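# Set the thin cover open side down on its matching rectangle

## Task

Work out the cover's width. Place it, open side facing down, close to the centre of the rectangle whose colour fits that width: yellow for 46 mm, white for 50 mm, blue for 54 mm. The cover must rest there on its own when the robot lets go. Its thin walls flex slightly even under a gentle grip, and denting them means failure.

## Robot and tools

Robot: one UR3e arm (six joints) with a Robotiq 2F-85 two-finger parallel gripper. The base sits on a mount and may be slightly tilted. Cameras: cam_low (fixed view, 504x504) and cam_wrist (on the wrist, 504x504).

Scene frame: the origin is on the table surface directly under the arm base. +z is up, and +y is to the left when facing along +x. Gripper frame: the fingers extend along its +z, they close along its y, and a flat block juts about 9 cm toward its +x. end_effector_position is the point midway between the pads when they are shut. Closed fingertips reach about 19 mm past it (about 6 mm when fully open). While closing, the tips also travel about 13 mm further out, so leave that clearance above the table.

A row has 10 numbers, one row for the single arm: x, y, z (metres, scene frame, an absolute target for end_effector_position), then qw, qx, qy, qz (absolute target orientation, w first, scene frame), then position, force_limit, speed, each from -1 to 1.

Gripper numbers: position +1 is fully open (85 mm). The pads touch at about -0.8, and -1 keeps closing until blocked. force_limit is the pad force: on a 40 mm object closed slowly, roughly 20 N at -1, 128 N at 0, 235 N at +1. speed is how fast the gap changes: about 20 mm/s at -1, 85 at 0, 150 at +1. Faster closing adds up to about 5 N (speed 0) or 12 N (speed +1). For this fragile cover, use a low force_limit and slow speed. Once the fingers stop, new force or speed values only apply after position changes by at least 0.01. To soften a grip, open first.

execute_actions(actions, pictures): actions is a list with at most one item. An empty list only returns the state, with pictures. {"rows": [...], "steps": n} plays 1 to 15 rows, one per control step (1/30 s). The last row repeats if steps exceeds the row count, the default is 15, and the minimum is 3. {"steps": n} without rows is a wait of up to 300 steps, counted from the previous result. Set pictures true to get images otherwise. Each step, the commanded pose is clipped to within 100 mm and 16 degrees of the measured pose, and arm motion trails commands by about 0.17 s. The call is refused if any target lies more than 0.6 m from the last reported position along any gripper axis. Resend the desired quaternion in every row, because the reported one drifts. The last 3 steps of an action run after its result, while the next reply is being written.

move(target, speed, stop_force): target is one 10-number row as above (absolute pose plus finger values, the finger values applied at the start). The gripper follows a straight path from its present pose. speed is the path's top speed in m/s, 0.002 to 0.5, default 0.25, and rotation is capped at twice that in rad/s. Paths last 0.5 to 10 s, and longer ones stop short. The path does not avoid obstacles. stop_force (N, 5 to 24, optional) ends the path when the wrist sensor sees that much extra resistance against the motion. The arm then backs to where it was 2 steps earlier and holds. Use it with very slow speed when lowering onto something, and leave it out when moving away from a contact. It does not work reliably on moves that rotate the gripper. It is not accepted in the first 0.2 s of a scene. The result line "move:" reports the ending (done, off_target, moving, held, fault, contact) and any limits (paced = pose clipped, held = some steps blocked), along with the distance left to target.

Call it only once the cover rests correctly with the gripper released and clear.

Result lines: the gripper pose and velocities (m/s, rad/s). "Wrist force" and "Wrist torque" are in the gripper's own axes and point from the contact back into the arm. They carry an offset within about 3.5 N and noise, saturate near 30 N, and "no reading" at the start is normal. object_status: 0 moving, 1 blocked while opening, 2 blocked while closing (an object is gripped), 3 reached the commanded position or pads fully shut. position_measured is in counts: 3 fully open, about 78 at 60 mm, 130 at 40 mm, 180 at 20 mm, 230 pads together. "pose unreachable" and HELD mean the clearance check changed or blocked the command. "Hand target" shows where the controller is heading. MOTOR HOT warns from 70 °C, and at 85 °C the brakes engage until the motors cool.

Hazards: a contact torque above a joint's load limit (N m: 47.5, 47.5, 24.6, 7.92, 7.92, 7.92), or 150 N of outside force, stops the arm for 10 s. The arm is stiff, so aiming even slightly into a firm surface can trigger this. Approach slowly. Do not crush the cover, do not drop or slam it, and do not push anything off the table. Joint limits: elbow 0 to 3.142 rad, shoulder pan ±3.142, the others ±6.283.

Each tool is called after "Request:" by a JSON object that holds its "method" and its "body".

## Session

Request:
{"method": "execute_actions", "body": {"actions": []}}

Scene clock: 0.00 s of 4600.00 s.
end_effector_position=(+0.4068, +0.1477, +0.2201) position_measured=3 object_status=3 end_effector_quat_wxyz=(+0.391, +0.213, +0.855, -0.264) end_effector_velocity=(-0.000, +0.000, +0.000) end_effector_angular_velocity=(-0.000, -0.001, +0.000)
Joint positions: [-0.224 -1.765  2.019 -2.411 -1.442  0.468]
Joint velocities: [-0.001 -0.001  0.001 -0.     0.    -0.   ]
Motor temperatures (°C, as the motors report them): [30 31 33 44 34 36]
Wrist force (N, on the end effector, along its own x y z axes, offset not removed): no reading
Wrist torque (N m, same axes, about the end effector's origin, offset not removed): no reading
Hand target: +0.407, +0.148, +0.220; +0.391, +0.213, +0.855, -0.264

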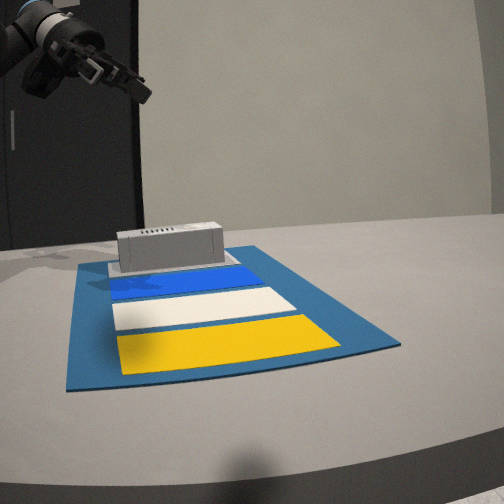

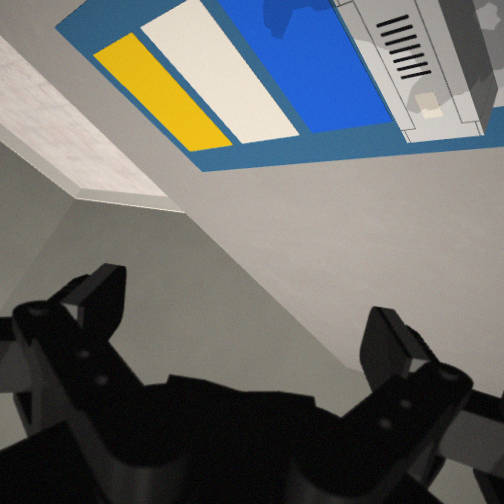

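Request:
{"method": "move", "body": {"target": [0.42,0.14,0.12,0,-0.087,0.996,0,1,-1,0], "speed": 0.2}}

Scene clock: 3.60 s of 4600.00 s.
end_effector_position=(+0.4198, +0.1396, +0.1195) position_measured=3 object_status=3 end_effector_quat_wxyz=(-0.000, -0.087, +0.996, -0.000) end_effector_velocity=(+0.000, +0.000, +0.000) end_effector_angular_velocity=(+0.002, +0.007, +0.004)
Joint positions: [-0.406 -1.055  1.294 -1.371 -0.898 -0.828]
Joint velocities: [ 0.002  0.011 -0.019  0.016 -0.001 -0.007]
Motor temperatures (°C, as the motors report them): [30 31 33 44 34 36]
Wrist force (N, on the end effector, along its own x y z axes, offset not removed): [3.2 -0.5 0.1]
Wrist torque (N m, same axes, about the end effector's origin, offset not removed): [-0.17 -0.60 0.08]
Hand target: +0.420, +0.140, +0.120; -0.000, -0.088, +0.996, +0.000
Off the commanded pose: 0.001 m, 0 deg.
Kept back: nothing.
move: done

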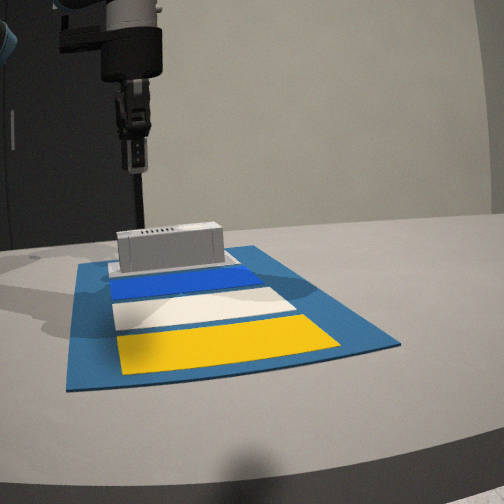

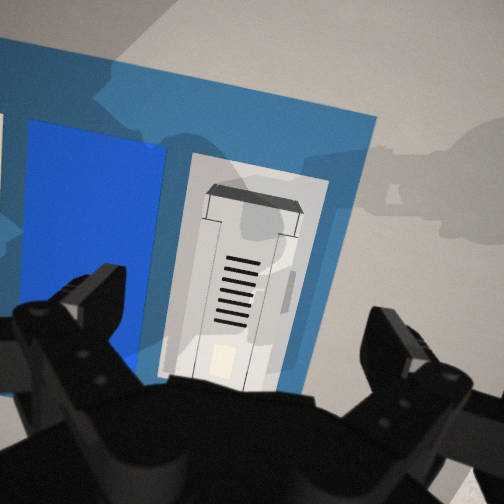

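Request:
{"method": "move", "body": {"target": [0.403,0.134,0.06,0,-0.065,0.998,0,1,-1,0], "speed": 0.1}}

Scene clock: 4.87 s of 4600.00 s.
end_effector_position=(+0.4030, +0.1340, +0.0601) position_measured=3 object_status=3 end_effector_quat_wxyz=(-0.000, -0.065, +0.998, +0.000) end_effector_velocity=(-0.000, +0.000, -0.001) end_effector_angular_velocity=(-0.002, -0.001, +0.000)
Joint positions: [-0.338 -1.075  1.578 -1.687 -0.87  -0.703]
Joint velocities: [ 0.003 -0.002  0.006 -0.009  0.     0.005]
Motor temperatures (°C, as the motors report them): [30 31 33 44 34 36]
Wrist force (N, on the end effector, along its own x y z axes, offset not removed): [1.7 -1.3 0.9]
Wrist torque (N m, same axes, about the end effector's origin, offset not removed): [-0.23 -0.23 0.07]
Hand target: +0.403, +0.134, +0.060; +0.000, -0.065, +0.998, +0.000
Off the commanded pose: 0.000 m, 0 deg.
Kept back: nothing.
move: done

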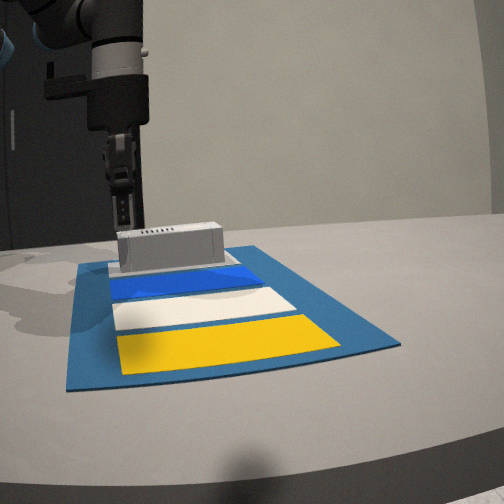

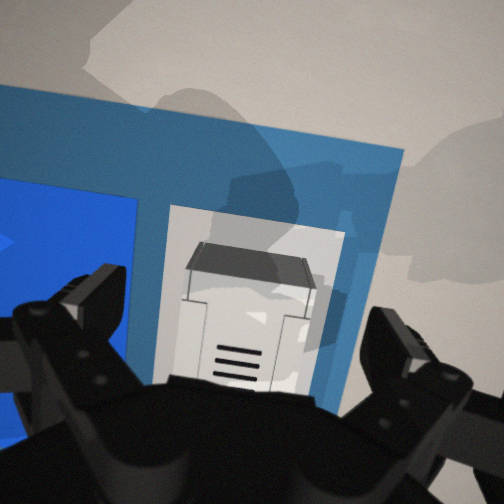

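Request:
{"method": "move", "body": {"target": [0.401,0.1335,0.032,0,-0.065,0.998,0,0.4,-1,-0.5], "speed": 0.04}}

Request:
{"method": "move", "body": {"target": [0.401,0.1335,0.032,0,-0.065,0.998,0,-1,-1,-1], "speed": 0.02}}

Scene clock: 6.13 s of 4600.00 s.
end_effector_position=(+0.4010, +0.1335, +0.0321) position_measured=78 object_status=3 end_effector_quat_wxyz=(+0.000, -0.065, +0.998, +0.000) end_effector_velocity=(-0.000, -0.000, -0.002) end_effector_angular_velocity=(-0.000, +0.000, +0.000)
Joint positions: [-0.293 -1.041  1.649 -1.828 -0.854 -0.647]
Joint velocities: [ 0.002  0.002  0.003 -0.007  0.001  0.003]
Motor temperatures (°C, as the motors report them): [30 31 33 44 34 36]
Wrist force (N, on the end effector, along its own x y z axes, offset not removed): [-0.2 0.8 -0.3]
Wrist torque (N m, same axes, about the end effector's origin, offset not removed): [0.06 -0.02 0.07]
Hand target: +0.401, +0.134, +0.032; +0.000, -0.065, +0.998, +0.000
Off the commanded pose: 0.000 m, 0 deg.
Kept back: nothing.
move: done

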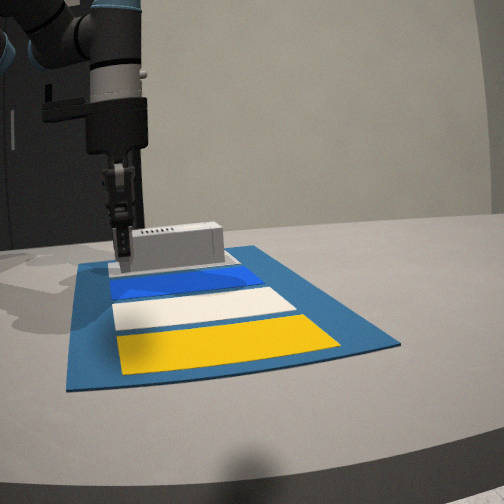

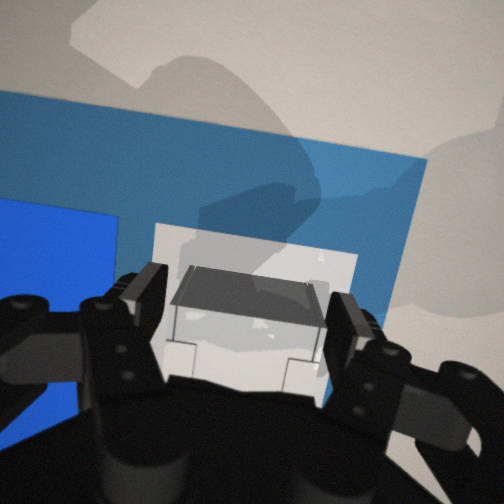

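Scene clock: 6.90 s of 4600.00 s.
end_effector_position=(+0.4010, +0.1335, +0.0320) position_measured=105 object_status=0 end_effector_quat_wxyz=(+0.000, -0.065, +0.998, +0.000) end_effector_velocity=(+0.000, -0.000, +0.000) end_effector_angular_velocity=(-0.000, -0.000, -0.001)
Joint positions: [-0.293 -1.041  1.649 -1.828 -0.854 -0.647]
Joint velocities: [-0.001  0.     0.    -0.    -0.     0.   ]
Motor temperatures (°C, as the motors report them): [30 31 33 44 34 36]
Wrist force (N, on the end effector, along its own x y z axes, offset not removed): [1.2 -2.0 -0.8]
Wrist torque (N m, same axes, about the end effector's origin, offset not removed): [-0.48 -0.08 0.06]
Hand target: +0.401, +0.134, +0.032; +0.000, -0.065, +0.998, +0.000
Off the commanded pose: 0.000 m, 0 deg.
Kept back: nothing.
move: done

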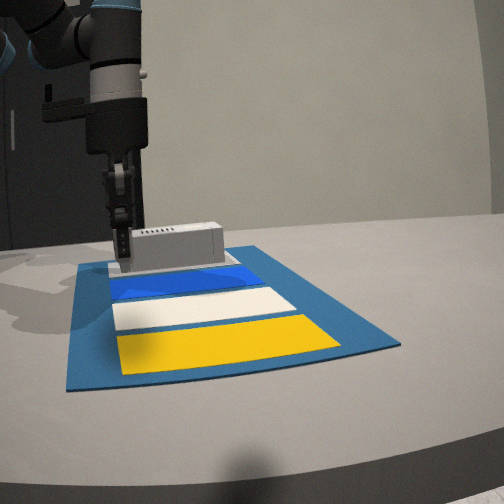

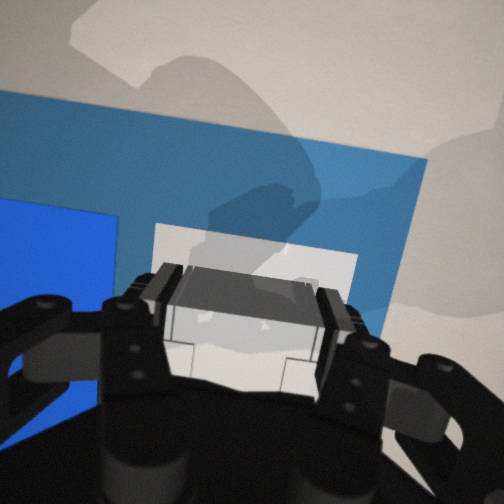

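Request:
{"method": "move", "body": {"target": [0.401,0.1335,0.05,0,-0.065,0.998,0,-1,-1,-1], "speed": 0.03}}

Request:
{"method": "move", "body": {"target": [0.427,-0.055,0.05,0,-0.065,0.998,0,-1,-1,-1], "speed": 0.1}}

Scene clock: 8.03 s of 4600.00 s.
end_effector_position=(+0.4010, +0.1335, +0.0499) position_measured=105 object_status=2 end_effector_quat_wxyz=(-0.000, -0.065, +0.998, -0.000) end_effector_velocity=(+0.000, +0.000, +0.001) end_effector_angular_velocity=(-0.000, +0.000, +0.001)
Joint positions: [-0.324 -1.068  1.613 -1.74  -0.865 -0.685]
Joint velocities: [-0.001 -0.002 -0.004  0.007 -0.001 -0.003]
Motor temperatures (°C, as the motors report them): [30 31 33 44 34 36]
Wrist force (N, on the end effector, along its own x y z axes, offset not removed): [-0.8 -0.6 0.8]
Wrist torque (N m, same axes, about the end effector's origin, offset not removed): [-0.19 0.21 0.04]
Hand target: +0.401, +0.133, +0.050; -0.000, -0.065, +0.998, -0.000
Off the commanded pose: 0.000 m, 0 deg.
Kept back: nothing.
move: done

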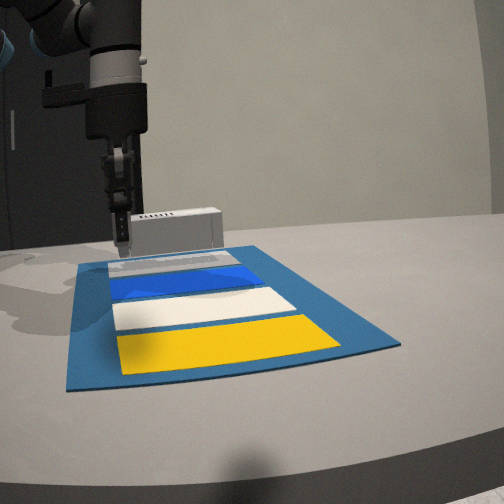

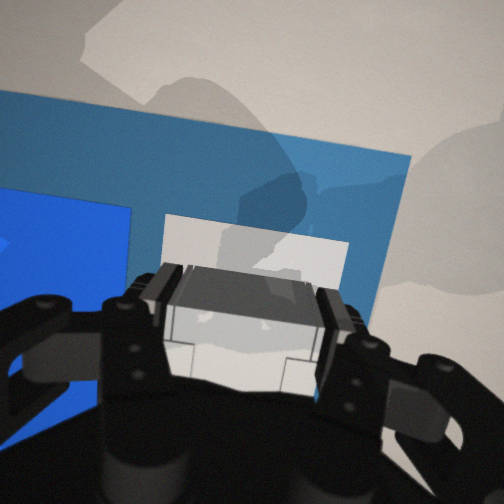

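Scene clock: 10.37 s of 4600.00 s.
end_effector_position=(+0.4270, -0.0550, +0.0500) position_measured=105 object_status=2 end_effector_quat_wxyz=(-0.000, -0.065, +0.998, -0.000) end_effector_velocity=(+0.000, -0.001, +0.000) end_effector_angular_velocity=(+0.001, +0.000, +0.000)
Joint positions: [-0.571 -0.547  1.287 -1.765 -0.976 -0.964]
Joint velocities: [-0.002  0.005 -0.006  0.003 -0.001 -0.003]
Motor temperatures (°C, as the motors report them): [30 31 33 44 34 36]
Wrist force (N, on the end effector, along its own x y z axes, offset not removed): [0.5 -1.6 -0.3]
Wrist torque (N m, same axes, about the end effector's origin, offset not removed): [-0.29 -0.03 0.17]
Hand target: +0.427, -0.055, +0.050; -0.000, -0.065, +0.998, -0.000
Off the commanded pose: 0.000 m, 0 deg.
Kept back: nothing.
move: done

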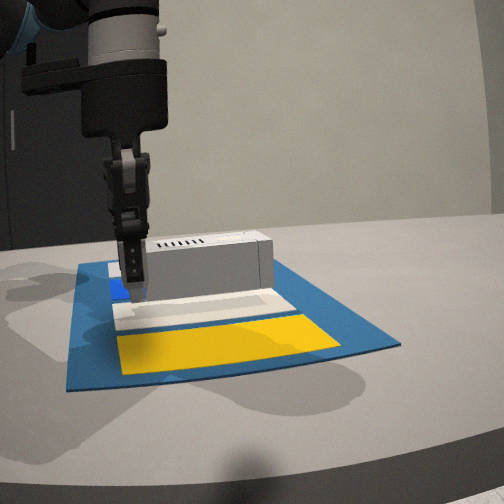

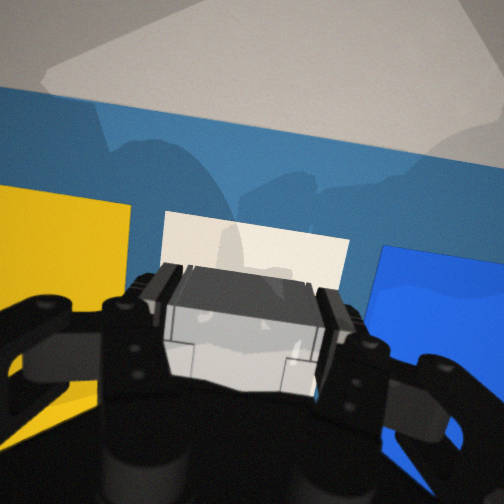

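Aligned. Lower.

Request:
{"method": "move", "body": {"target": [0.426,-0.0545,0.0325,0,-0.065,0.998,0,-1,-1,-1], "speed": 0.012, "stop_force": 5}}

Request:
{"method": "zoom_image", "body": {"camera": "cam_low", "region": [90, 220, 320, 350]}}

Scene clock: 12.27 s of 4600.00 s.
end_effector_position=(+0.4260, -0.0545, +0.0326) position_measured=105 object_status=2 end_effector_quat_wxyz=(+0.000, -0.065, +0.998, +0.000) end_effector_velocity=(-0.000, -0.000, -0.001) end_effector_angular_velocity=(+0.000, -0.000, -0.001)
Joint positions: [-0.55  -0.528  1.326 -1.835 -0.965 -0.942]
Joint velocities: [ 0.001  0.001  0.003 -0.005  0.001  0.002]
Motor temperatures (°C, as the motors report them): [30 31 33 44 34 36]
Wrist force (N, on the end effector, along its own x y z axes, offset not removed): [1.8 -1.1 1.6]
Wrist torque (N m, same axes, about the end effector's origin, offset not removed): [-0.19 -0.29 0.03]
Hand target: +0.426, -0.054, +0.032; +0.000, -0.065, +0.998, +0.000
Off the commanded pose: 0.000 m, 0 deg.
Kept back: nothing.
move: done

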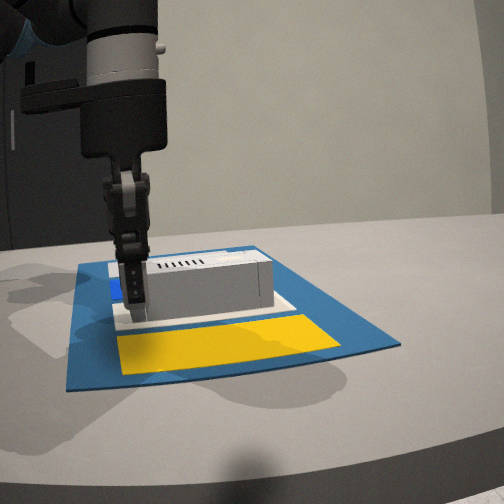

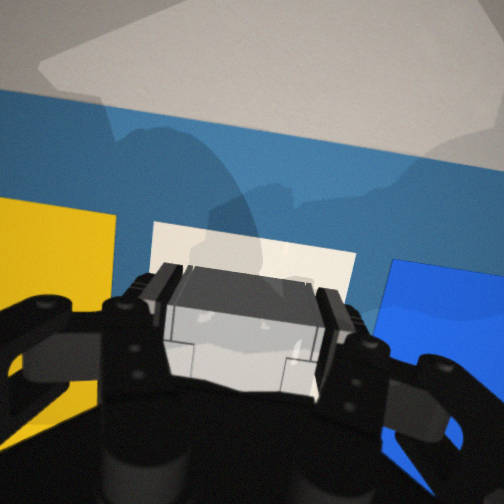

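Region (90, 220, 320, 350) of cam_low's 504x504 image, scaled by 2.191, with more detail than that image has; it fills the top 285 rows of this view, and the rest is white.

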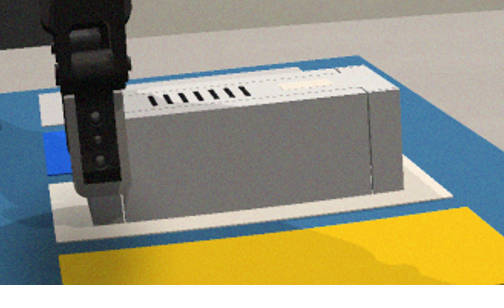

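Request:
{"method": "move", "body": {"target": [0.426,-0.0545,0.0325,0,-0.065,0.998,0,0.7,-1,-0.5], "speed": 0.01}}

Request:
{"method": "move", "body": {"target": [0.426,-0.0545,0.09,0,-0.065,0.998,0,0.7,-1,-0.5], "speed": 0.1}}

Scene clock: 13.30 s of 4600.00 s.
end_effector_position=(+0.4260, -0.0545, +0.0325) position_measured=41 object_status=0 end_effector_quat_wxyz=(+0.000, -0.065, +0.998, +0.000) end_effector_velocity=(-0.000, +0.000, -0.000) end_effector_angular_velocity=(+0.001, +0.001, +0.001)
Joint positions: [-0.55  -0.528  1.326 -1.836 -0.965 -0.942]
Joint velocities: [ 0.001  0.    -0.     0.     0.    -0.001]
Motor temperatures (°C, as the motors report them): [30 31 33 44 34 36]
Wrist force (N, on the end effector, along its own x y z axes, offset not removed): [2.1 -1.5 0.7]
Wrist torque (N m, same axes, about the end effector's origin, offset not removed): [-0.37 -0.29 0.16]
Hand target: +0.426, -0.054, +0.032; +0.000, -0.065, +0.998, -0.000
Off the commanded pose: 0.000 m, 0 deg.
Kept back: nothing.
move: done

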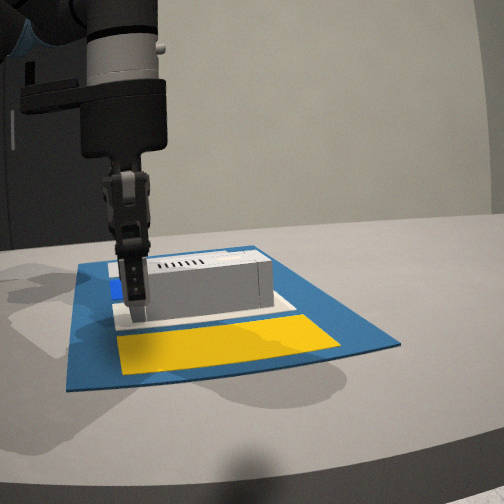

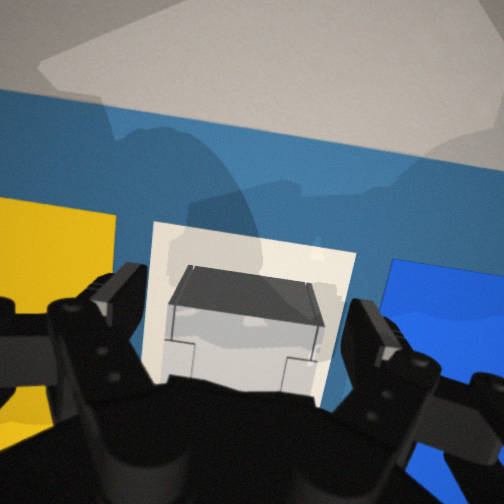

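Scene clock: 14.27 s of 4600.00 s.
end_effector_position=(+0.4260, -0.0545, +0.0899) position_measured=41 object_status=3 end_effector_quat_wxyz=(-0.000, -0.065, +0.998, -0.000) end_effector_velocity=(+0.000, -0.000, +0.003) end_effector_angular_velocity=(-0.001, -0.001, +0.000)
Joint positions: [-0.622 -0.592  1.203 -1.608 -1.003 -1.015]
Joint velocities: [-0.004 -0.001 -0.008  0.009 -0.002 -0.003]
Motor temperatures (°C, as the motors report them): [30 31 33 44 34 36]
Wrist force (N, on the end effector, along its own x y z axes, offset not removed): [1.1 0.9 0.1]
Wrist torque (N m, same axes, about the end effector's origin, offset not removed): [0.09 -0.17 0.08]
Hand target: +0.426, -0.055, +0.090; -0.000, -0.065, +0.998, -0.000
Off the commanded pose: 0.000 m, 0 deg.
Kept back: nothing.
move: done

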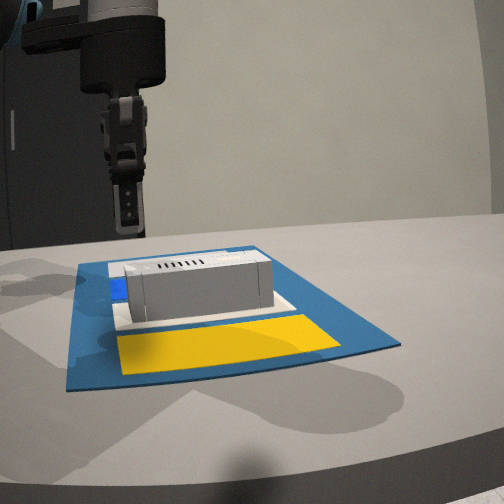

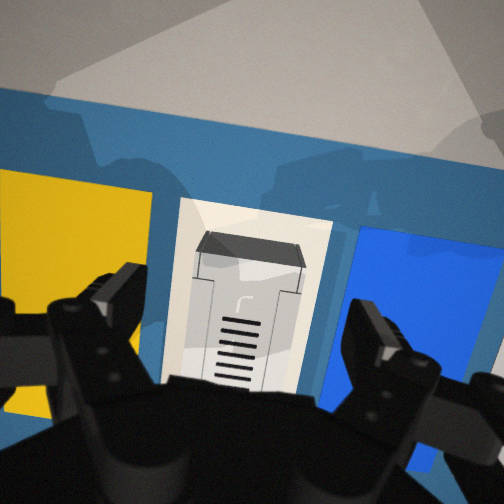

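Request:
{"method": "finished_scene", "body": {"scene": 2}}

The scene is finished: the task was done.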